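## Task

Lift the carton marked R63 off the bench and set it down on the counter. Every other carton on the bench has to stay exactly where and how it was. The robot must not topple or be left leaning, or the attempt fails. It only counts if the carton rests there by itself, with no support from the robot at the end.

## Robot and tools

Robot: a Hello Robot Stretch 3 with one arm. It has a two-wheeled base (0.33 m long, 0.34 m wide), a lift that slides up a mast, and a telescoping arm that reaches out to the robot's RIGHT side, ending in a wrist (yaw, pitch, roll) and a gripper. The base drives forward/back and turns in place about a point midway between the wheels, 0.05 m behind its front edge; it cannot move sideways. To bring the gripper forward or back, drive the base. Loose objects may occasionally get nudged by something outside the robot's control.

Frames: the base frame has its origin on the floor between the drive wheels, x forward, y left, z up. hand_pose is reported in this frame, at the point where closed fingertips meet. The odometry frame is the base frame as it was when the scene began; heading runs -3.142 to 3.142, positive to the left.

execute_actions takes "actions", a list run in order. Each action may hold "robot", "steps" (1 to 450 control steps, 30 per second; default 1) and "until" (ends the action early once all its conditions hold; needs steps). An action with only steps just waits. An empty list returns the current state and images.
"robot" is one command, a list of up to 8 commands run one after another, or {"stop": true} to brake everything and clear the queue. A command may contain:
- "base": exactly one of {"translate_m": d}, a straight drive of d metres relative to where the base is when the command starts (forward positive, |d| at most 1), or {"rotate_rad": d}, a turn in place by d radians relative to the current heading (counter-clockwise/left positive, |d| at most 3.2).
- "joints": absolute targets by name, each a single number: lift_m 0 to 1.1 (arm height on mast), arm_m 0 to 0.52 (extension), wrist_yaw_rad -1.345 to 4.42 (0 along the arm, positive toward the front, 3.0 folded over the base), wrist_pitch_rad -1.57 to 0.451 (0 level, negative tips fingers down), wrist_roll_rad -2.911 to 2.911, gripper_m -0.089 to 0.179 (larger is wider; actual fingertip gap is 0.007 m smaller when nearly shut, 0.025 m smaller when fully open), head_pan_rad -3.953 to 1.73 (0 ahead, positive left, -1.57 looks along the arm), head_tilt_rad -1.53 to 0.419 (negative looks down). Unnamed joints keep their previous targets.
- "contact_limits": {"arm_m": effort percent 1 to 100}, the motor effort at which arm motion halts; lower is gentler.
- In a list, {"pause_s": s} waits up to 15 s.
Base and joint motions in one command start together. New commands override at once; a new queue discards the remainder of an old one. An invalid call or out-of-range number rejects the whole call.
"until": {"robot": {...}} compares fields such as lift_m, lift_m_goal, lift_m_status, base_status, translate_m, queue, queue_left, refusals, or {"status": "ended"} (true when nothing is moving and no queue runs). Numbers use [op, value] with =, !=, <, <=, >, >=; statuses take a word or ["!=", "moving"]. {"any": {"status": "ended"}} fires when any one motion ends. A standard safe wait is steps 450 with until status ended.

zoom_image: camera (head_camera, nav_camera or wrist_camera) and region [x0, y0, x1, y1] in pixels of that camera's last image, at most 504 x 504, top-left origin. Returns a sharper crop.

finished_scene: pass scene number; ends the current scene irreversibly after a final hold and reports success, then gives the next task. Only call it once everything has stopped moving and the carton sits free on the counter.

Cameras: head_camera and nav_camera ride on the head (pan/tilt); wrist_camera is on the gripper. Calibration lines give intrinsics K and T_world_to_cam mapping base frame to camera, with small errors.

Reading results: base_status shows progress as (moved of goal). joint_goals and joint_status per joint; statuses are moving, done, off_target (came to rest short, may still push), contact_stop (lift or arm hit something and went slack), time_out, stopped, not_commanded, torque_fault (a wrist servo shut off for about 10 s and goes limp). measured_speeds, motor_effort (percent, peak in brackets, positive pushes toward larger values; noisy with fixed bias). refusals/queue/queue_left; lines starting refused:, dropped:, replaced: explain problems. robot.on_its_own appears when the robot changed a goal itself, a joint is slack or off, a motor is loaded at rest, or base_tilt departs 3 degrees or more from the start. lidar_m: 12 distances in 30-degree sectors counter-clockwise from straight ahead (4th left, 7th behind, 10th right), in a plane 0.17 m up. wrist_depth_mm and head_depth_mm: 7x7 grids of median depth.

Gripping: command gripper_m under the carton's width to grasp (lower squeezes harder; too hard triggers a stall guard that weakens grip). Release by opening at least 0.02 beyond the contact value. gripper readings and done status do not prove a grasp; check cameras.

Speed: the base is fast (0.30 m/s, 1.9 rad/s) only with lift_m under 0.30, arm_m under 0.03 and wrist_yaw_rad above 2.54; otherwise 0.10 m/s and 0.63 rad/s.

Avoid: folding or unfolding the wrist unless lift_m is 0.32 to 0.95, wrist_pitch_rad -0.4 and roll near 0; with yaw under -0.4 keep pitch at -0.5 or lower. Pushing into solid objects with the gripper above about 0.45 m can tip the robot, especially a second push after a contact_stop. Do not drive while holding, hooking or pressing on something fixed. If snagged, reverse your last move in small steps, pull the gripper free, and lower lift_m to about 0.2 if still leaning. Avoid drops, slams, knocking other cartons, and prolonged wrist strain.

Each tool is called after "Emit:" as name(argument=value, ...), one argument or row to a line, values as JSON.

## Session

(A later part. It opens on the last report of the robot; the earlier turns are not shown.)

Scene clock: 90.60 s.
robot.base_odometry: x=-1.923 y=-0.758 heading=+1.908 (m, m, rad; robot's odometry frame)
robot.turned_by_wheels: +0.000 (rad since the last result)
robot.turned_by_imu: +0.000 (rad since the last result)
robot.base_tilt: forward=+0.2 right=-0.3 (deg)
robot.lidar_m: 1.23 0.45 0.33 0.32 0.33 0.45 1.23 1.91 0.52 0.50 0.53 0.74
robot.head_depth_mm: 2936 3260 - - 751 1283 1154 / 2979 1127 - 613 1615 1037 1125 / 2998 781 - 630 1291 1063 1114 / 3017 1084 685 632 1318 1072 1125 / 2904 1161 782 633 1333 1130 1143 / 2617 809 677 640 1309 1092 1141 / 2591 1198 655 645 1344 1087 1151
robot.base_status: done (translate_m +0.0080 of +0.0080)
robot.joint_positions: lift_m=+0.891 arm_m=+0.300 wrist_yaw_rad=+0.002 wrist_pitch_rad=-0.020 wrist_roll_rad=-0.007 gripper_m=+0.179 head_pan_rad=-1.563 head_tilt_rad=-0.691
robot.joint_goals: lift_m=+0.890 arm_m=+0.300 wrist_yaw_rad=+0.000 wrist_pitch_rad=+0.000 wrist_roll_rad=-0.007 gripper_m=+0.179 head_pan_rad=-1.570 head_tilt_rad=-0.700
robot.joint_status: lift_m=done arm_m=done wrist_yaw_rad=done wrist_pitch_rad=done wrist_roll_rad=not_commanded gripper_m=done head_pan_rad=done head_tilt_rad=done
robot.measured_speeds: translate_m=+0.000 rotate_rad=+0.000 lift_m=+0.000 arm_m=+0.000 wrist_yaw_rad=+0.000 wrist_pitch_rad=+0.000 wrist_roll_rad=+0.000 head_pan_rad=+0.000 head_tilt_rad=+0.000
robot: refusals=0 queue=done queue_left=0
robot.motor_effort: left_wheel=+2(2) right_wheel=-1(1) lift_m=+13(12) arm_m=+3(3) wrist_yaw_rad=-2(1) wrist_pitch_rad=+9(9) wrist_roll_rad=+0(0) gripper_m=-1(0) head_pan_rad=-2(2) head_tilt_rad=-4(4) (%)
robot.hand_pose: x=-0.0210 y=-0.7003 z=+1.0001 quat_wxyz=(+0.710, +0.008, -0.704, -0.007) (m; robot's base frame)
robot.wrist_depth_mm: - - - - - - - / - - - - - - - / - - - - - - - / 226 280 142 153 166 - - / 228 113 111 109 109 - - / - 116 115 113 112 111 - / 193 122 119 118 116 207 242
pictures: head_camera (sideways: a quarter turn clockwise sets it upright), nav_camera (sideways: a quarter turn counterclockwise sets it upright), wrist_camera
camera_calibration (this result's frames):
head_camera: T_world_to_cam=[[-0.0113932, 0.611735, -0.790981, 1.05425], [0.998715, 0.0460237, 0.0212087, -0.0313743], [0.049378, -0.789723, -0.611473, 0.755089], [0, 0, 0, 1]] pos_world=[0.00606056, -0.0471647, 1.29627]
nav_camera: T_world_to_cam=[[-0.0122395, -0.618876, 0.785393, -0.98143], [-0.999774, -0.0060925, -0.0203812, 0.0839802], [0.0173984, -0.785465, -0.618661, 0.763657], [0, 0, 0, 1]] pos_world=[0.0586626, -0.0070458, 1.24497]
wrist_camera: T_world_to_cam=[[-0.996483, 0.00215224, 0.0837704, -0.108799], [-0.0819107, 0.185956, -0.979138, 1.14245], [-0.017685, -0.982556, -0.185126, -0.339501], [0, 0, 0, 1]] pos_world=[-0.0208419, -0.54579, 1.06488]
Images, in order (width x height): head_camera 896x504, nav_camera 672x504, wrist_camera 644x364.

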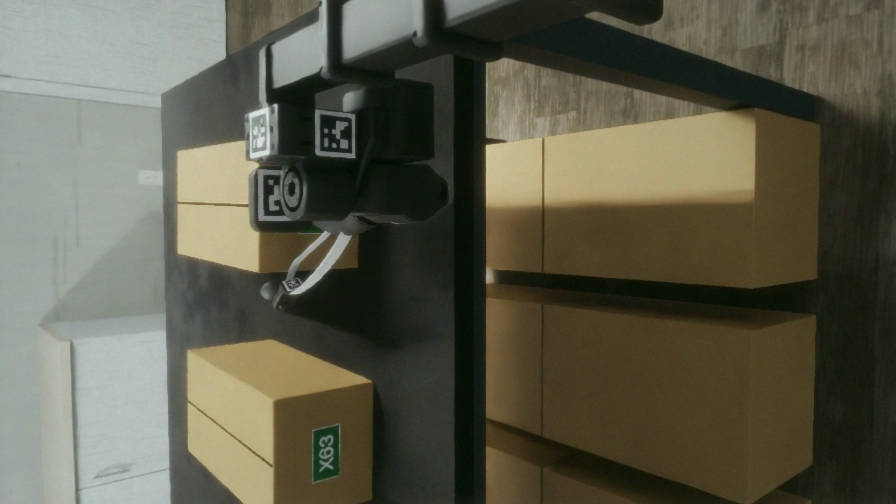

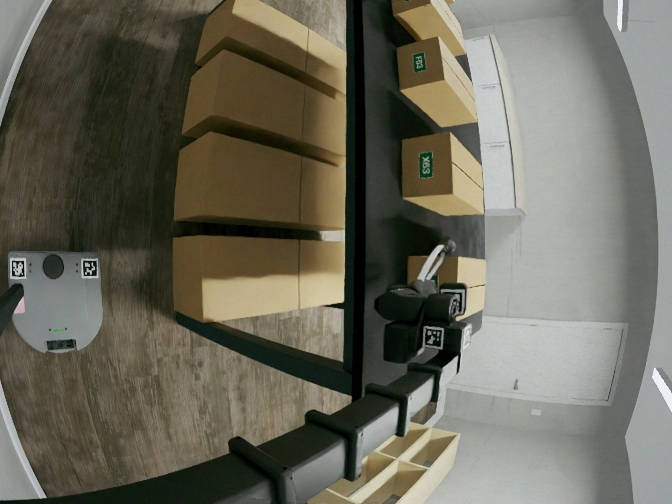

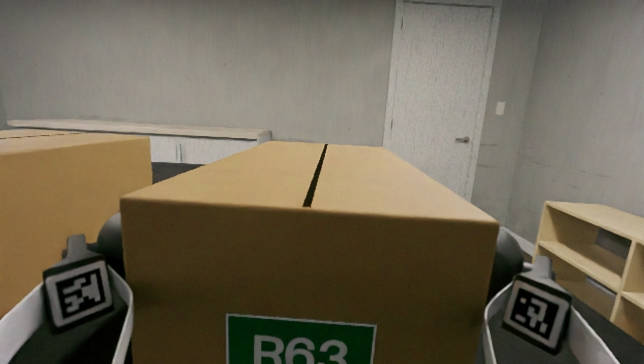

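Emit:
execute_actions(
  actions=[
    {"robot":[{"joints":{"arm_m":0.28}},{"joints":{"lift_m":1.1}},{"joints":{"arm_m":0.42,"wrist_pitch_rad":-0.6,"head_tilt_rad":-0.45}},{"joints":{"lift_m":1.04}}],"steps":450,"until":{"robot":{"status":"ended"}}},
  ],
)

Scene clock: 104.37 s.
robot.base_odometry: x=-1.923 y=-0.758 heading=+1.908 (m, m, rad; robot's odometry frame)
robot.turned_by_wheels: +0.000 (rad since the last result)
robot.turned_by_imu: -0.002 (rad since the last result)
robot.base_tilt: forward=+0.2 right=-0.3 (deg)
robot.lidar_m: 1.23 0.45 0.33 0.32 0.33 0.45 1.23 1.91 0.52 0.50 0.53 0.74
robot.head_depth_mm: 2918 3129 3639 908 610 668 754 / 2931 3146 3375 858 613 1614 1124 / 2911 3124 - 683 614 1271 1039 / 2971 3233 3453 692 617 1318 1041 / 2999 3221 2829 825 619 1335 1096 / 3006 3208 2806 684 623 1287 1044 / 2982 3162 2804 677 624 1344 1046
robot.base_status: done (translate_m +0.0080 of +0.0080)
robot.joint_positions: lift_m=+1.041 arm_m=+0.420 wrist_yaw_rad=+0.002 wrist_pitch_rad=-0.611 wrist_roll_rad=-0.007 gripper_m=+0.179 head_pan_rad=-1.563 head_tilt_rad=-0.458
robot.joint_goals: lift_m=+1.040 arm_m=+0.420 wrist_yaw_rad=+0.000 wrist_pitch_rad=-0.600 wrist_roll_rad=-0.007 gripper_m=+0.179 head_pan_rad=-1.570 head_tilt_rad=-0.450
robot.joint_status: lift_m=done arm_m=done wrist_yaw_rad=done wrist_pitch_rad=done wrist_roll_rad=not_commanded gripper_m=done head_pan_rad=done head_tilt_rad=done
robot.measured_speeds: translate_m=+0.000 rotate_rad=+0.000 lift_m=+0.000 arm_m=+0.000 wrist_yaw_rad=+0.000 wrist_pitch_rad=+0.000 wrist_roll_rad=+0.000 head_pan_rad=+0.000 head_tilt_rad=+0.000
robot: refusals=0 queue=done queue_left=0
robot.motor_effort: left_wheel=+1(2) right_wheel=-1(1) lift_m=+11(32) arm_m=+2(4) wrist_yaw_rad=-2(2) wrist_pitch_rad=+5(9) wrist_roll_rad=+0(0) gripper_m=-1(0) head_pan_rad=-2(2) head_tilt_rad=+4(22) (%)
robot.hand_pose: x=-0.0212 y=-0.7606 z=+1.0125 quat_wxyz=(+0.677, +0.214, -0.672, -0.212) (m; robot's base frame)
robot.wrist_depth_mm: 577 600 621 642 - - - / 432 460 452 245 505 - - / 222 374 202 197 210 - - / 225 300 163 165 170 346 - / 224 268 140 142 144 296 - / - 121 123 125 127 247 - / 209 110 110 111 113 218 238
pictures: head_camera (sideways: a quarter turn clockwise sets it upright), nav_camera (sideways: a quarter turn counterclockwise sets it upright), wrist_camera
camera_calibration (this result's frames):
head_camera: T_world_to_cam=[[-0.00982448, 0.412275, -0.911007, 1.21076], [0.998688, 0.0498339, 0.0117822, -0.0191069], [0.0502565, -0.909696, -0.412223, 0.495838], [0, 0, 0, 1]] pos_world=[0.0060578, -0.0471504, 1.30763]
nav_camera: T_world_to_cam=[[-0.0138002, -0.420518, 0.907179, -1.14023], [-0.999737, -0.0107935, -0.0202115, 0.0837653], [0.018291, -0.90722, -0.420259, 0.505512], [0, 0, 0, 1]] pos_world=[0.0587616, -0.0199729, 1.24853]
wrist_camera: T_world_to_cam=[[-0.996416, -0.0445987, 0.0718747, -0.133471], [-0.0824952, 0.700178, -0.709186, 1.28359], [-0.0186963, -0.712574, -0.701348, 0.331516], [0, 0, 0, 1]] pos_world=[-0.0209042, -0.668465, 1.15241]
Images, in order (width x height): head_camera 896x504, nav_camera 672x504, wrist_camera 644x364.

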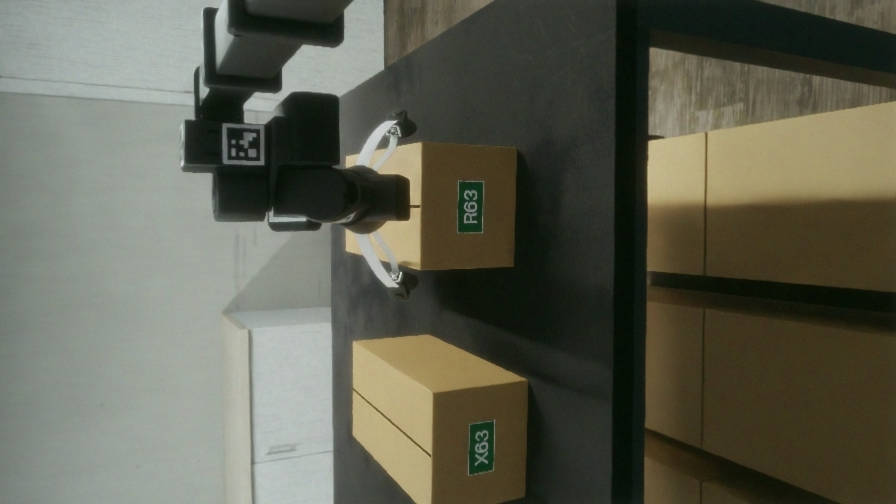

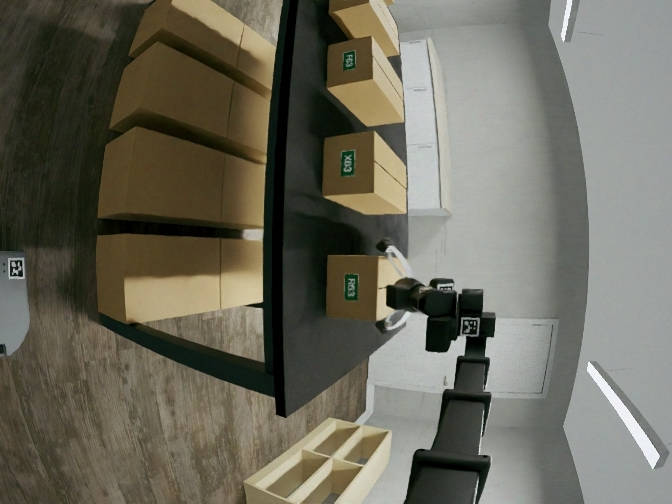

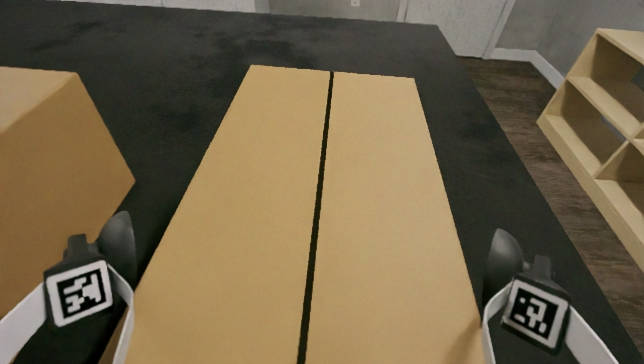

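Emit:
execute_actions(
  actions=[
    {"robot":[{"joints":{"arm_m":0.5,"lift_m":1.085,"wrist_pitch_rad":-0.85}},{"joints":{"lift_m":1.06}},{"joints":{"gripper_m":0.07}},{"joints":{"lift_m":1.1}}],"steps":450,"until":{"robot":{"status":"ended"}}},
  ],
)

Scene clock: 112.90 s.
robot.base_odometry: x=-1.923 y=-0.758 heading=+1.907 (m, m, rad; robot's odometry frame)
robot.turned_by_wheels: +0.000 (rad since the last result)
robot.turned_by_imu: -0.002 (rad since the last result)
robot.base_tilt: forward=+0.1 right=-0.3 (deg)
robot.lidar_m: 1.23 0.45 0.33 0.32 0.33 0.45 1.23 1.91 0.52 0.50 0.53 0.73
robot.head_depth_mm: 2890 - 3458 914 611 669 755 / 2919 3181 3307 865 613 1621 1124 / 2959 - 1222 681 614 1272 1036 / 2974 3207 3353 688 620 1321 1038 / 2945 3177 2810 826 620 1333 1097 / 2988 3157 2817 685 622 1290 1044 / 2948 3211 2861 681 626 1335 1046
robot.base_status: done (translate_m +0.0080 of +0.0080)
robot.joint_positions: lift_m=+1.065 arm_m=+0.500 wrist_yaw_rad=-0.001 wrist_pitch_rad=-0.839 wrist_roll_rad=-0.004 gripper_m=+0.179 head_pan_rad=-1.563 head_tilt_rad=-0.457
robot.joint_goals: lift_m=+1.065 arm_m=+0.500 wrist_yaw_rad=+0.000 wrist_pitch_rad=-0.850 wrist_roll_rad=-0.004 gripper_m=+0.179 head_pan_rad=-1.570 head_tilt_rad=-0.450
robot.joint_status: lift_m=contact_stop arm_m=done wrist_yaw_rad=done wrist_pitch_rad=done wrist_roll_rad=not_commanded gripper_m=done head_pan_rad=done head_tilt_rad=done
robot.measured_speeds: translate_m=+0.000 rotate_rad=+0.000 lift_m=-0.002 arm_m=+0.000 wrist_yaw_rad=+0.000 wrist_pitch_rad=+0.120 wrist_roll_rad=+0.000 head_pan_rad=+0.000 head_tilt_rad=+0.000
robot: refusals=0 queue=dropped queue_left=0
robot.on_its_own: lift_m is slack since a contact_stop, until your next command for it (your +1.060 is given up)
robot.motor_effort: left_wheel=+0(2) right_wheel=+2(1) lift_m=+22(35) arm_m=+3(6) wrist_yaw_rad=+1(1) wrist_pitch_rad=-9(33) wrist_roll_rad=-1(4) gripper_m=-2(1) head_pan_rad=-2(2) head_tilt_rad=+4(5) (%)
robot.hand_pose: x=-0.0217 y=-0.7980 z=+0.9967 quat_wxyz=(+0.647, +0.288, -0.644, -0.288) (m; robot's base frame)
robot.wrist_depth_mm: 381 392 398 407 416 - - / 338 342 181 179 187 375 - / 234 304 157 159 163 325 - / 225 271 141 143 145 291 - / 227 132 128 130 132 264 - / - 117 117 119 121 122 248 / 206 109 109 110 111 165 224
pictures: head_camera (sideways: a quarter turn clockwise sets it upright), nav_camera (sideways: a quarter turn counterclockwise sets it upright), wrist_camera
dropped: robot: command 1 of its queue: lift_m: contact_stop
camera_calibration (this result's frames):
head_camera: T_world_to_cam=[[-0.00982165, 0.412085, -0.911092, 1.21087], [0.998688, 0.049833, 0.0117734, -0.0190955], [0.0502541, -0.909781, -0.412034, 0.495592], [0, 0, 0, 1]] pos_world=[0.00605764, -0.0471492, 1.30764]
nav_camera: T_world_to_cam=[[-0.013803, -0.42033, 0.907267, -1.14034], [-0.999737, -0.0107944, -0.0202108, 0.0837644], [0.0182886, -0.907307, -0.42007, 0.505267], [0, 0, 0, 1]] pos_world=[0.0587616, -0.0199841, 1.24854]
wrist_camera: T_world_to_cam=[[-0.996775, -0.0549597, 0.0584678, -0.129394], [-0.0777242, 0.842416, -0.533192, 1.23672], [-0.0199501, -0.536017, -0.843972, 0.576872], [0, 0, 0, 1]] pos_world=[-0.0213457, -0.739727, 1.15384]
Images, in order (width x height): head_camera 896x504, nav_camera 672x504, wrist_camera 644x364.

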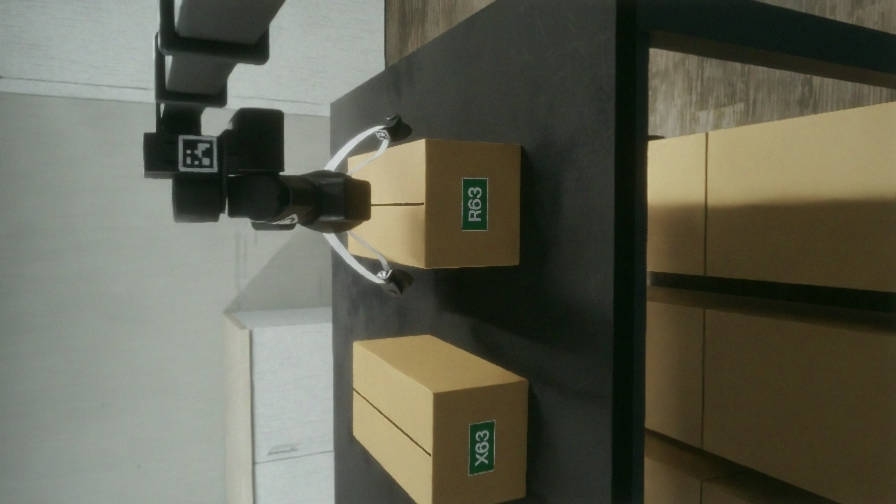

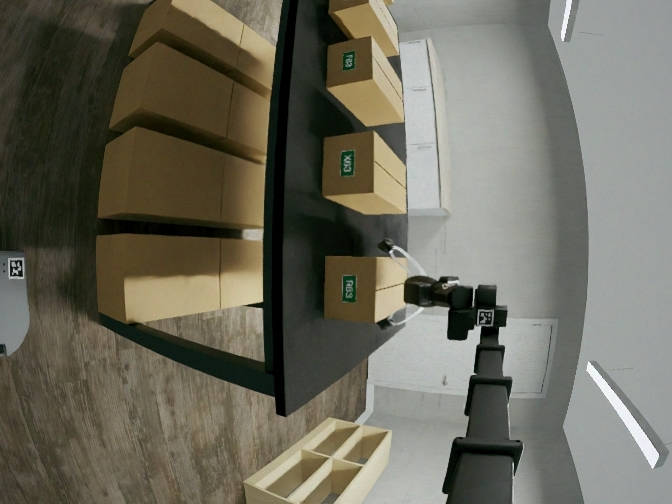

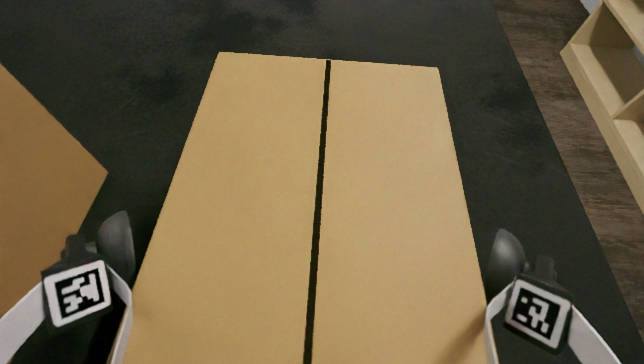

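Emit:
execute_actions(
  actions=[
    {"robot":[{"joints":{"lift_m":1.078,"arm_m":0.485}},{"joints":{"gripper_m":0.06}},{"joints":{"lift_m":1.1}},{"joints":{"arm_m":0.35}}],"steps":450,"until":{"robot":{"status":"ended"}}},
  ],
)

Scene clock: 122.10 s.
robot.base_odometry: x=-1.923 y=-0.758 heading=+1.907 (m, m, rad; robot's odometry frame)
robot.turned_by_wheels: +0.000 (rad since the last result)
robot.turned_by_imu: -0.002 (rad since the last result)
robot.base_tilt: forward=+0.2 right=-0.3 (deg)
robot.lidar_m: 1.23 0.45 0.33 0.32 0.33 0.45 1.24 1.91 0.52 0.50 0.53 0.73
robot.head_depth_mm: 2861 3230 3483 910 610 666 753 / 2946 - 3458 814 586 1553 1122 / 2957 - - 562 568 1280 1041 / 2986 3247 3361 567 572 1328 1044 / 2934 3201 2850 823 619 1320 1107 / 2936 3157 2801 684 622 1294 1047 / 3004 3228 2781 677 625 1327 1052
robot.base_status: done (translate_m +0.0080 of +0.0080)
robot.joint_positions: lift_m=+1.099 arm_m=+0.350 wrist_yaw_rad=-0.001 wrist_pitch_rad=-0.862 wrist_roll_rad=-0.004 gripper_m=+0.076 head_pan_rad=-1.563 head_tilt_rad=-0.457
robot.joint_goals: lift_m=+1.100 arm_m=+0.350 wrist_yaw_rad=+0.000 wrist_pitch_rad=-0.850 wrist_roll_rad=-0.004 gripper_m=+0.075 head_pan_rad=-1.570 head_tilt_rad=-0.450
robot.joint_status: lift_m=done arm_m=done wrist_yaw_rad=done wrist_pitch_rad=done wrist_roll_rad=not_commanded gripper_m=done head_pan_rad=done head_tilt_rad=done
robot.measured_speeds: translate_m=+0.000 rotate_rad=+0.000 lift_m=+0.000 arm_m=+0.000 wrist_yaw_rad=+0.000 wrist_pitch_rad=+0.000 wrist_roll_rad=+0.000 head_pan_rad=+0.000 head_tilt_rad=+0.000
robot: refusals=0 queue=done queue_left=0
robot.on_its_own: gripper_m is held at +0.075, not at your +0.060, by its stall guard, which is still easing
robot.motor_effort: left_wheel=+1(1) right_wheel=+0(2) lift_m=+33(33) arm_m=-3(5) wrist_yaw_rad=+1(0) wrist_pitch_rad=+5(9) wrist_roll_rad=-1(1) gripper_m=-31(99) head_pan_rad=-2(2) head_tilt_rad=+4(4) (%)
robot.hand_pose: x=-0.0217 y=-0.6438 z=+1.0279 quat_wxyz=(+0.644, +0.296, -0.641, -0.296) (m; robot's base frame)
robot.wrist_depth_mm: 238 309 430 437 449 - - / 224 315 185 184 190 419 - / 227 323 164 166 169 362 - / 232 300 149 151 154 323 - / 237 275 138 139 141 297 - / 238 125 128 129 131 268 - / 233 121 119 120 121 241 -
pictures: head_camera (sideways: a quarter turn clockwise sets it upright), nav_camera (sideways: a quarter turn counterclockwise sets it upright), wrist_camera
camera_calibration (this result's frames):
head_camera: T_world_to_cam=[[-0.00982159, 0.411995, -0.911133, 1.21092], [0.998688, 0.0498357, 0.0117693, -0.0190901], [0.0502559, -0.909822, -0.411944, 0.495475], [0, 0, 0, 1]] pos_world=[0.00605771, -0.0471486, 1.30764]
nav_camera: T_world_to_cam=[[-0.0138031, -0.420239, 0.907308, -1.1404], [-0.999737, -0.0107979, -0.0202105, 0.083764], [0.0182903, -0.907349, -0.41998, 0.505149], [0, 0, 0, 1]] pos_world=[0.0587617, -0.0199894, 1.24854]
wrist_camera: T_world_to_cam=[[-0.996765, -0.0564422, 0.0572225, -0.12241], [-0.0778581, 0.854813, -0.513062, 1.1107], [-0.0199562, -0.515857, -0.856442, 0.711609], [0, 0, 0, 1]] pos_world=[-0.0213356, -0.589264, 1.18632]
Images, in order (width x height): head_camera 896x504, nav_camera 672x504, wrist_camera 644x364.

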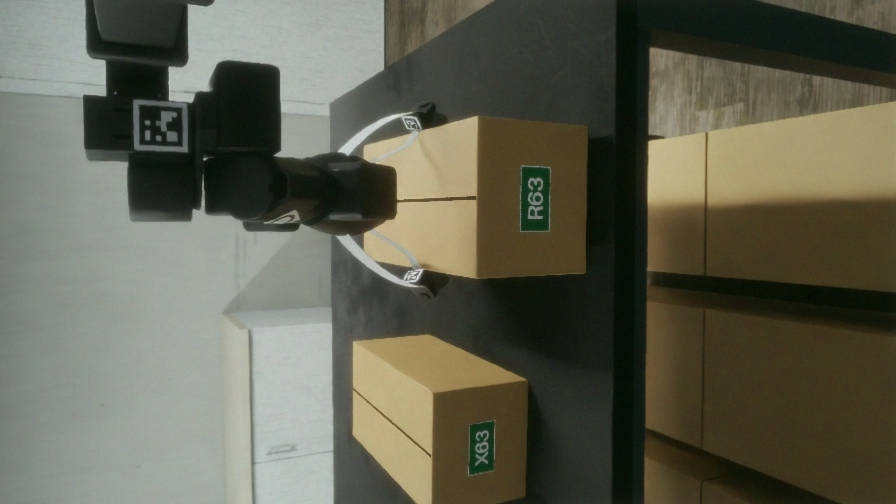

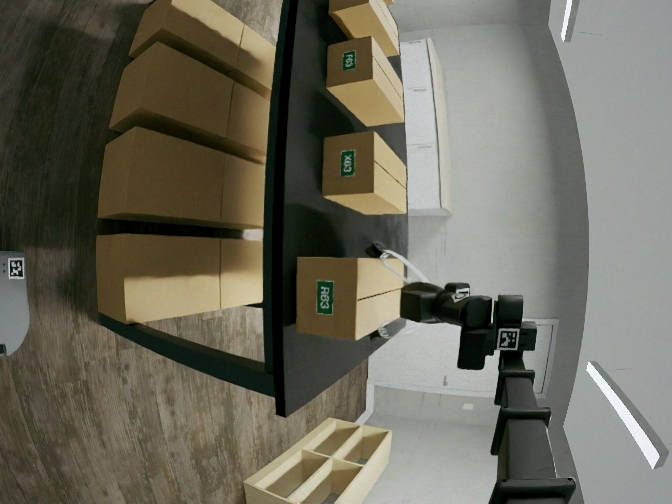

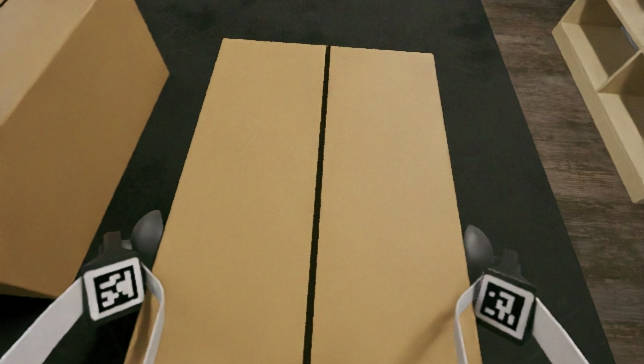

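Emit:
execute_actions(
  actions=[
    {"robot":[{"joints":{"arm_m":0.0,"head_tilt_rad":-0.9},"base":{"translate_m":-0.65}},{"base":{"rotate_rad":-1.605}}],"steps":450,"until":{"robot":{"status":"ended"}}},
  ],
)

Emit:
execute_actions(
  actions=[
    {"robot":[{"base":{"translate_m":1}},{"base":{"translate_m":0.75}},{"base":{"rotate_rad":1.25}},{"base":{"translate_m":1}},{"base":{"translate_m":0.55}},{"base":{"rotate_rad":0.355},"joints":{"head_pan_rad":-1.2,"head_tilt_rad":-0.6}}],"steps":450,"until":{"robot":{"status":"ended"}}},
    {"steps":450,"until":{"robot":{"status":"ended"}}},
    {"steps":450,"until":{"robot":{"status":"ended"}}},
  ],
)

Scene clock: 145.73 s.
robot.base_odometry: x=-1.708 y=-1.371 heading=+0.303 (m, m, rad; robot's odometry frame)
robot.turned_by_wheels: -1.605 (rad since the last result)
robot.turned_by_imu: -1.584 (rad since the last result)
robot.base_tilt: forward=+0.2 right=-0.3 (deg)
robot.lidar_m: 3.45 0.66 0.69 1.38 0.46 0.33 0.31 0.32 0.43 1.11 1.27 1.48
robot.head_depth_mm: - - - - - 956 1015 / - - - - - 1173 1129 / - - - - - 1198 1133 / 1068 1197 367 297 - 1203 1130 / 1078 1252 1485 1557 1400 1227 1110 / 1074 1256 1516 1664 1438 1253 1117 / 1071 1257 1517 1681 1447 1265 1116
robot.base_status: done (rotate_rad -1.6049 of -1.6050)
robot.joint_positions: lift_m=+1.099 arm_m=+0.001 wrist_yaw_rad=-0.001 wrist_pitch_rad=-0.863 wrist_roll_rad=-0.004 gripper_m=+0.105 head_pan_rad=-1.563 head_tilt_rad=-0.889
robot.joint_goals: lift_m=+1.100 arm_m=+0.000 wrist_yaw_rad=+0.000 wrist_pitch_rad=-0.850 wrist_roll_rad=-0.004 gripper_m=+0.104 head_pan_rad=-1.570 head_tilt_rad=-0.900
robot.joint_status: lift_m=done arm_m=done wrist_yaw_rad=done wrist_pitch_rad=done wrist_roll_rad=not_commanded gripper_m=done head_pan_rad=done head_tilt_rad=done
robot.measured_speeds: translate_m=+0.000 rotate_rad=+0.000 lift_m=+0.000 arm_m=+0.000 wrist_yaw_rad=+0.000 wrist_pitch_rad=+0.000 wrist_roll_rad=+0.000 head_pan_rad=+0.000 head_tilt_rad=+0.000
robot: refusals=0 queue=done queue_left=0
robot.on_its_own: gripper_m is held at +0.104, not at your +0.060, by its stall guard, which is not easing now
robot.motor_effort: left_wheel=+2(7) right_wheel=-1(5) lift_m=+33(33) arm_m=-4(5) wrist_yaw_rad=+1(0) wrist_pitch_rad=+6(6) wrist_roll_rad=-1(1) gripper_m=-21(32) head_pan_rad=-3(2) head_tilt_rad=-5(31) (%)
robot.hand_pose: x=-0.0217 y=-0.2945 z=+1.0278 quat_wxyz=(+0.644, +0.296, -0.641, -0.296) (m; robot's base frame)
robot.wrist_depth_mm: - - - - 908 472 316 / - - 184 183 189 465 314 / - - 163 165 169 465 313 / - - 149 152 153 458 312 / - - 138 140 141 428 309 / - 126 128 129 131 378 309 / - 121 119 120 122 426 293
pictures: head_camera (sideways: a quarter turn clockwise sets it upright), nav_camera (sideways: a quarter turn counterclockwise sets it upright), wrist_camera
camera_calibration (this result's frames):
head_camera: T_world_to_cam=[[-0.0123723, 0.755082, -0.655514, 0.877704], [0.99876, 0.0409423, 0.0283102, -0.0406136], [0.0482148, -0.654351, -0.754652, 0.941323], [0, 0, 0, 1]] pos_world=[0.00603684, -0.0451195, 1.28687]
nav_camera: T_world_to_cam=[[-0.011271, -0.760987, 0.648669, -0.803252], [-0.999805, -0.00195013, -0.01966, 0.0830363], [0.016226, -0.648764, -0.760816, 0.948557], [0, 0, 0, 1]] pos_world=[0.0585754, 0.00428762, 1.24435]
wrist_camera: T_world_to_cam=[[-0.996766, -0.0564519, 0.0571983, -0.102671], [-0.0778483, 0.85496, -0.512819, 0.811909], [-0.0199527, -0.515613, -0.856589, 0.891972], [0, 0, 0, 1]] pos_world=[-0.021336, -0.240033, 1.18629]
Images, in order (width x height): head_camera 896x504, nav_camera 672x504, wrist_camera 644x364.

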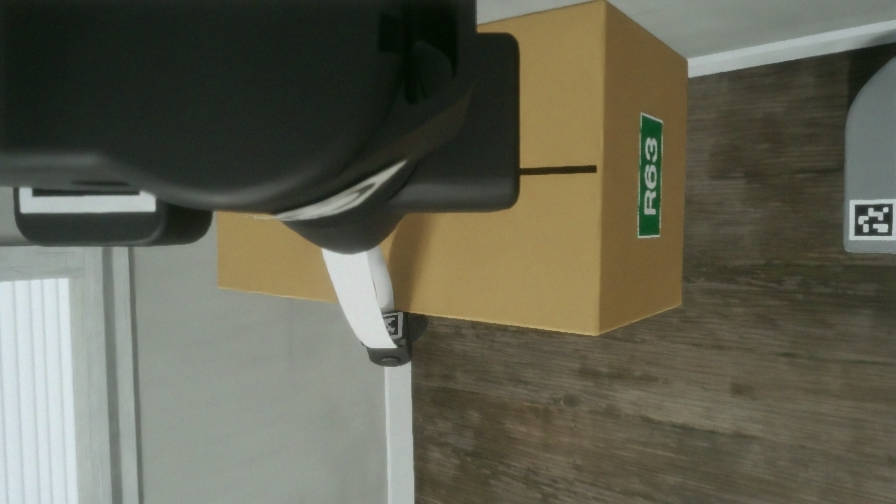

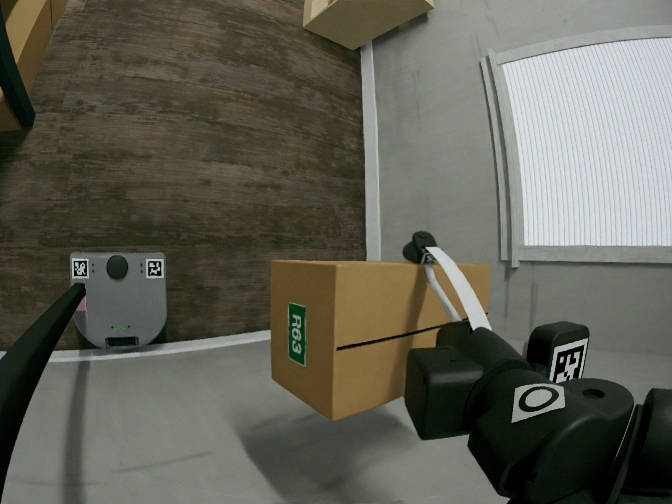

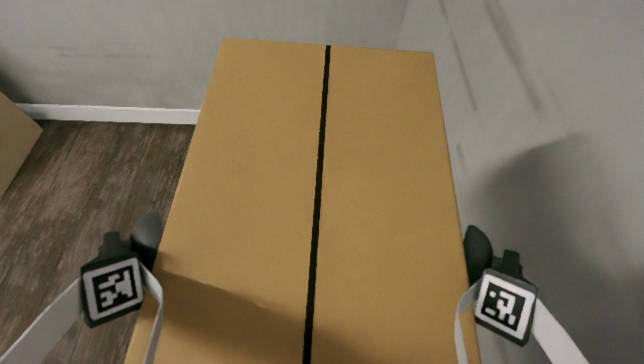

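Scene clock: 188.90 s.
robot.base_odometry: x=-0.009 y=+0.700 heading=+1.907 (m, m, rad; robot's odometry frame)
robot.turned_by_wheels: +1.605 (rad since the last result)
robot.turned_by_imu: +1.584 (rad since the last result)
robot.base_tilt: forward=+0.2 right=-0.3 (deg)
robot.lidar_m: 2.14 2.03 0.90 0.87 0.92 1.24 2.25 1.68 0.62 0.60 0.62 0.85
robot.head_depth_mm: 954 1051 928 406 341 - - / 990 1101 935 691 344 285 - / 1031 1142 940 722 807 952 1203 / 1083 1194 950 745 862 1046 1212 / 1117 1250 954 782 928 1142 1213 / 1178 1308 962 833 1003 1262 1214 / 1229 1370 970 896 1091 1380 1217
robot.base_status: done (rotate_rad +0.3549 of +0.3550)
robot.joint_positions: lift_m=+1.099 arm_m=+0.001 wrist_yaw_rad=-0.001 wrist_pitch_rad=-0.863 wrist_roll_rad=-0.004 gripper_m=+0.105 head_pan_rad=-1.207 head_tilt_rad=-0.606
robot.joint_goals: lift_m=+1.100 arm_m=+0.000 wrist_yaw_rad=+0.000 wrist_pitch_rad=-0.850 wrist_roll_rad=-0.004 gripper_m=+0.104 head_pan_rad=-1.200 head_tilt_rad=-0.600
robot.joint_status: lift_m=done arm_m=done wrist_yaw_rad=done wrist_pitch_rad=done wrist_roll_rad=not_commanded gripper_m=done head_pan_rad=done head_tilt_rad=done
robot.measured_speeds: translate_m=+0.000 rotate_rad=+0.000 lift_m=+0.000 arm_m=+0.000 wrist_yaw_rad=+0.000 wrist_pitch_rad=+0.000 wrist_roll_rad=+0.000 head_pan_rad=+0.000 head_tilt_rad=+0.000
robot: refusals=0 queue=done queue_left=0
robot.on_its_own: gripper_m is held at +0.104, not at your +0.060, by its stall guard, which is not easing now
robot.motor_effort: left_wheel=-2(7) right_wheel=+3(7) lift_m=+33(33) arm_m=-3(4) wrist_yaw_rad=+0(1) wrist_pitch_rad=+5(6) wrist_roll_rad=-1(1) gripper_m=-21(20) head_pan_rad=+3(19) head_tilt_rad=+4(24) (%)
robot.hand_pose: x=-0.0217 y=-0.2945 z=+1.0278 quat_wxyz=(+0.644, +0.296, -0.641, -0.296) (m; robot's base frame)
robot.wrist_depth_mm: 422 429 441 444 456 477 990 / 477 462 184 183 189 423 - / 587 575 164 165 169 - - / 784 750 150 151 153 - - / - 938 138 139 141 - - / - 126 127 129 130 - - / - 121 119 120 121 - -
pictures: head_camera (sideways: a quarter turn clockwise sets it upright), nav_camera (sideways: a quarter turn counterclockwise sets it upright), wrist_camera
camera_calibration (this result's frames):
head_camera: T_world_to_cam=[[-0.19916, 0.504523, -0.840114, 1.11945], [0.919478, 0.392734, 0.0178784, -0.0265574], [0.338962, -0.768906, -0.542115, 0.663089], [0, 0, 0, 1]] pos_world=[0.0226069, -0.0445042, 1.30041]
nav_camera: T_world_to_cam=[[0.179658, -0.519872, 0.835138, -1.04745], [-0.93436, -0.355744, -0.0204481, 0.0836705], [0.307726, -0.776646, -0.54966, 0.672119], [0, 0, 0, 1]] pos_world=[0.0595327, 0.00722164, 1.24592]
wrist_camera: T_world_to_cam=[[-0.996765, -0.0564614, 0.0572063, -0.102682], [-0.0778605, 0.854959, -0.512819, 0.811908], [-0.0199546, -0.515614, -0.856589, 0.891972], [0, 0, 0, 1]] pos_world=[-0.0213353, -0.240033, 1.18629]
Images, in order (width x height): head_camera 896x504, nav_camera 672x504, wrist_camera 644x364.

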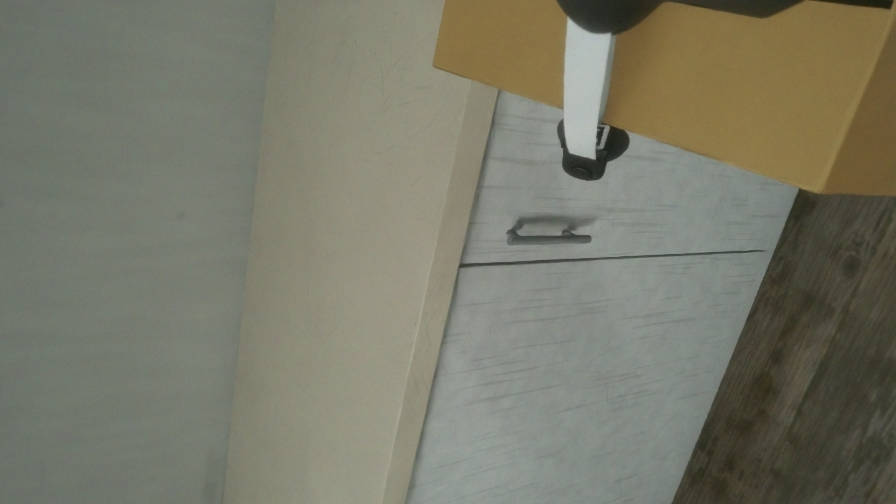

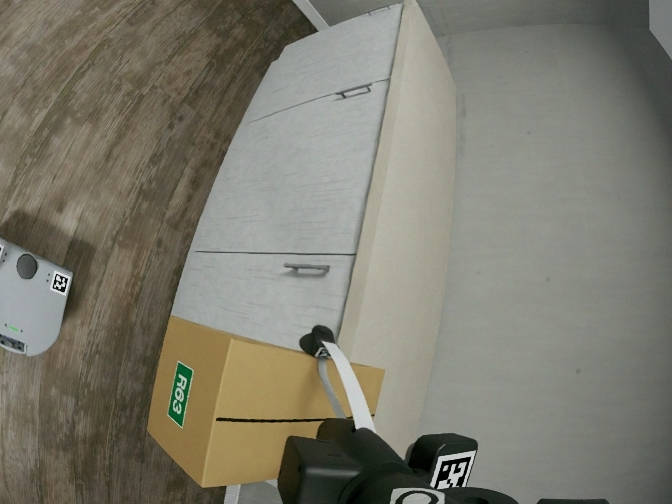

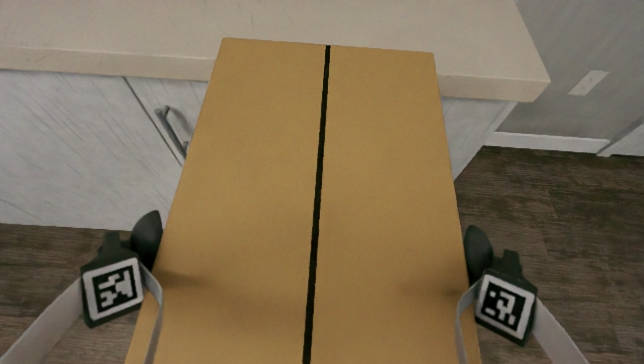

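Emit:
execute_actions(
  actions=[
    {"robot":[{"joints":{"arm_m":0.5,"head_pan_rad":-1.5}},{"joints":{"lift_m":1.08}}],"steps":450,"until":{"robot":{"status":"ended"}}},
    {"robot":[{"joints":{"gripper_m":0.179}},{"joints":{"lift_m":1.1,"wrist_pitch_rad":-0.5}},{"joints":{"arm_m":0.2}}],"steps":450,"until":{"robot":{"status":"ended"}}},
  ],
)

Scene clock: 205.60 s.
robot.base_odometry: x=-0.009 y=+0.700 heading=+1.907 (m, m, rad; robot's odometry frame)
robot.turned_by_wheels: +0.000 (rad since the last result)
robot.turned_by_imu: -0.003 (rad since the last result)
robot.base_tilt: forward=+0.2 right=-0.3 (deg)
robot.lidar_m: 2.14 2.03 0.90 0.86 0.92 1.25 2.25 1.68 0.62 0.59 0.62 0.85
robot.head_depth_mm: - - 875 686 747 893 1119 / - - 792 687 760 910 1142 / 979 1094 671 693 777 934 1158 / 1001 1112 898 701 792 951 1164 / 1008 1127 959 717 807 972 1188 / 1020 1146 962 727 820 988 1189 / 1033 1149 971 740 840 1025 1217
robot.base_status: done (rotate_rad +0.3549 of +0.3550)
robot.joint_positions: lift_m=+1.099 arm_m=+0.200 wrist_yaw_rad=-0.001 wrist_pitch_rad=-0.517 wrist_roll_rad=-0.004 gripper_m=+0.179 head_pan_rad=-1.493 head_tilt_rad=-0.606
robot.joint_goals: lift_m=+1.100 arm_m=+0.200 wrist_yaw_rad=+0.000 wrist_pitch_rad=-0.500 wrist_roll_rad=-0.004 gripper_m=+0.179 head_pan_rad=-1.500 head_tilt_rad=-0.600
robot.joint_status: lift_m=done arm_m=done wrist_yaw_rad=done wrist_pitch_rad=done wrist_roll_rad=not_commanded gripper_m=done head_pan_rad=done head_tilt_rad=done
robot.measured_speeds: translate_m=+0.000 rotate_rad=+0.000 lift_m=+0.000 arm_m=+0.000 wrist_yaw_rad=+0.000 wrist_pitch_rad=+0.000 wrist_roll_rad=+0.000 head_pan_rad=+0.000 head_tilt_rad=+0.000
robot: refusals=0 queue=done queue_left=0
robot.motor_effort: left_wheel=-2(2) right_wheel=+3(3) lift_m=+31(32) arm_m=-4(3) wrist_yaw_rad=+0(0) wrist_pitch_rad=+8(9) wrist_roll_rad=-1(1) gripper_m=+0(84) head_pan_rad=-2(17) head_tilt_rad=+3(4) (%)
robot.hand_pose: x=-0.0217 y=-0.5562 z=+1.0906 quat_wxyz=(+0.685, +0.181, -0.682, -0.181) (m; robot's base frame)
robot.wrist_depth_mm: 716 708 698 696 689 676 663 / 705 730 740 739 746 754 744 / 553 565 569 369 614 829 824 / 450 460 448 296 489 929 954 / 381 388 380 310 405 429 - / - 334 339 343 350 355 - / 311 304 305 307 306 305 -
pictures: head_camera (sideways: a quarter turn clockwise sets it upright), nav_camera (sideways: a quarter turn counterclockwise sets it upright), wrist_camera
camera_calibration (this result's frames):
head_camera: T_world_to_cam=[[-0.0486477, 0.539901, -0.840322, 1.1188], [0.992939, 0.117271, 0.0178631, -0.0269857], [0.10819, -0.833519, -0.541794, 0.66408], [0, 0, 0, 1]] pos_world=[0.00937546, -0.0473542, 1.30043]
nav_camera: T_world_to_cam=[[0.0256059, -0.549124, 0.835348, -1.04679], [-0.996776, -0.0775864, -0.020448, 0.0840512], [0.0760402, -0.832131, -0.549341, 0.673117], [0, 0, 0, 1]] pos_world=[0.0594003, -0.00817353, 1.24592]
wrist_camera: T_world_to_cam=[[-0.996733, -0.0339551, 0.0732809, -0.126063], [-0.0782525, 0.630576, -0.772173, 1.22589], [-0.01999, -0.775384, -0.631173, 0.420464], [0, 0, 0, 1]] pos_world=[-0.0213174, -0.451275, 1.22122]
Images, in order (width x height): head_camera 896x504, nav_camera 672x504, wrist_camera 644x364.

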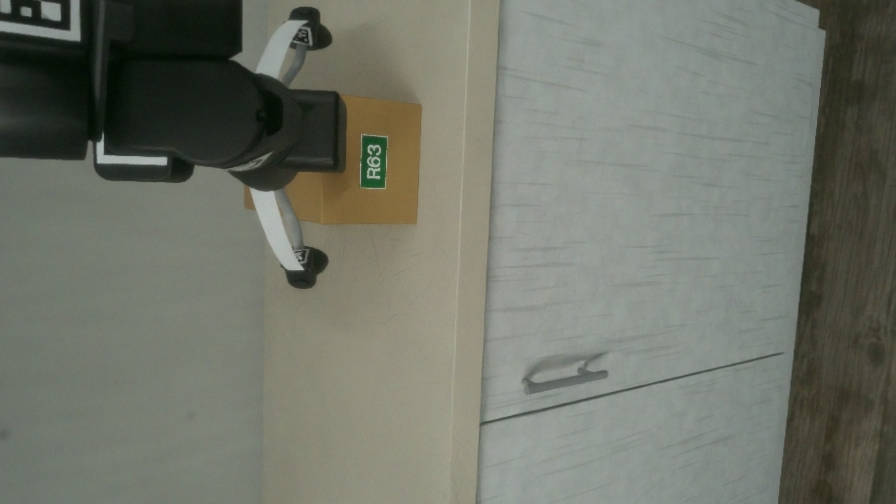

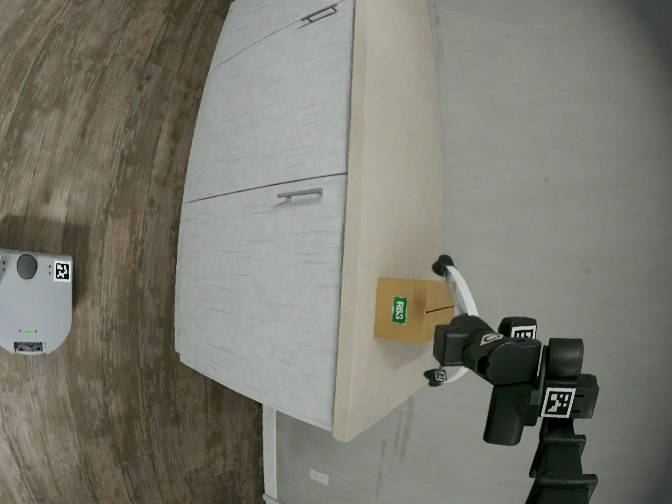

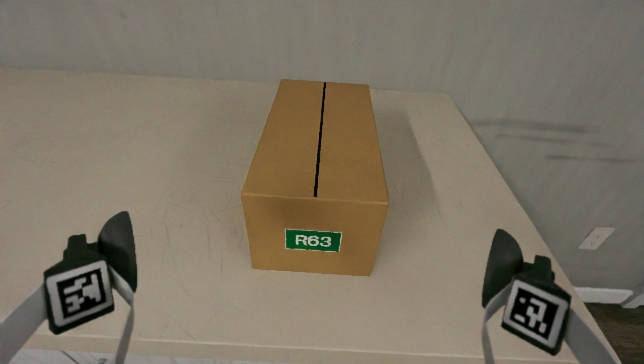

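Emit:
finished_scene(
  scene=1,
)

The scene is finished: the task was done.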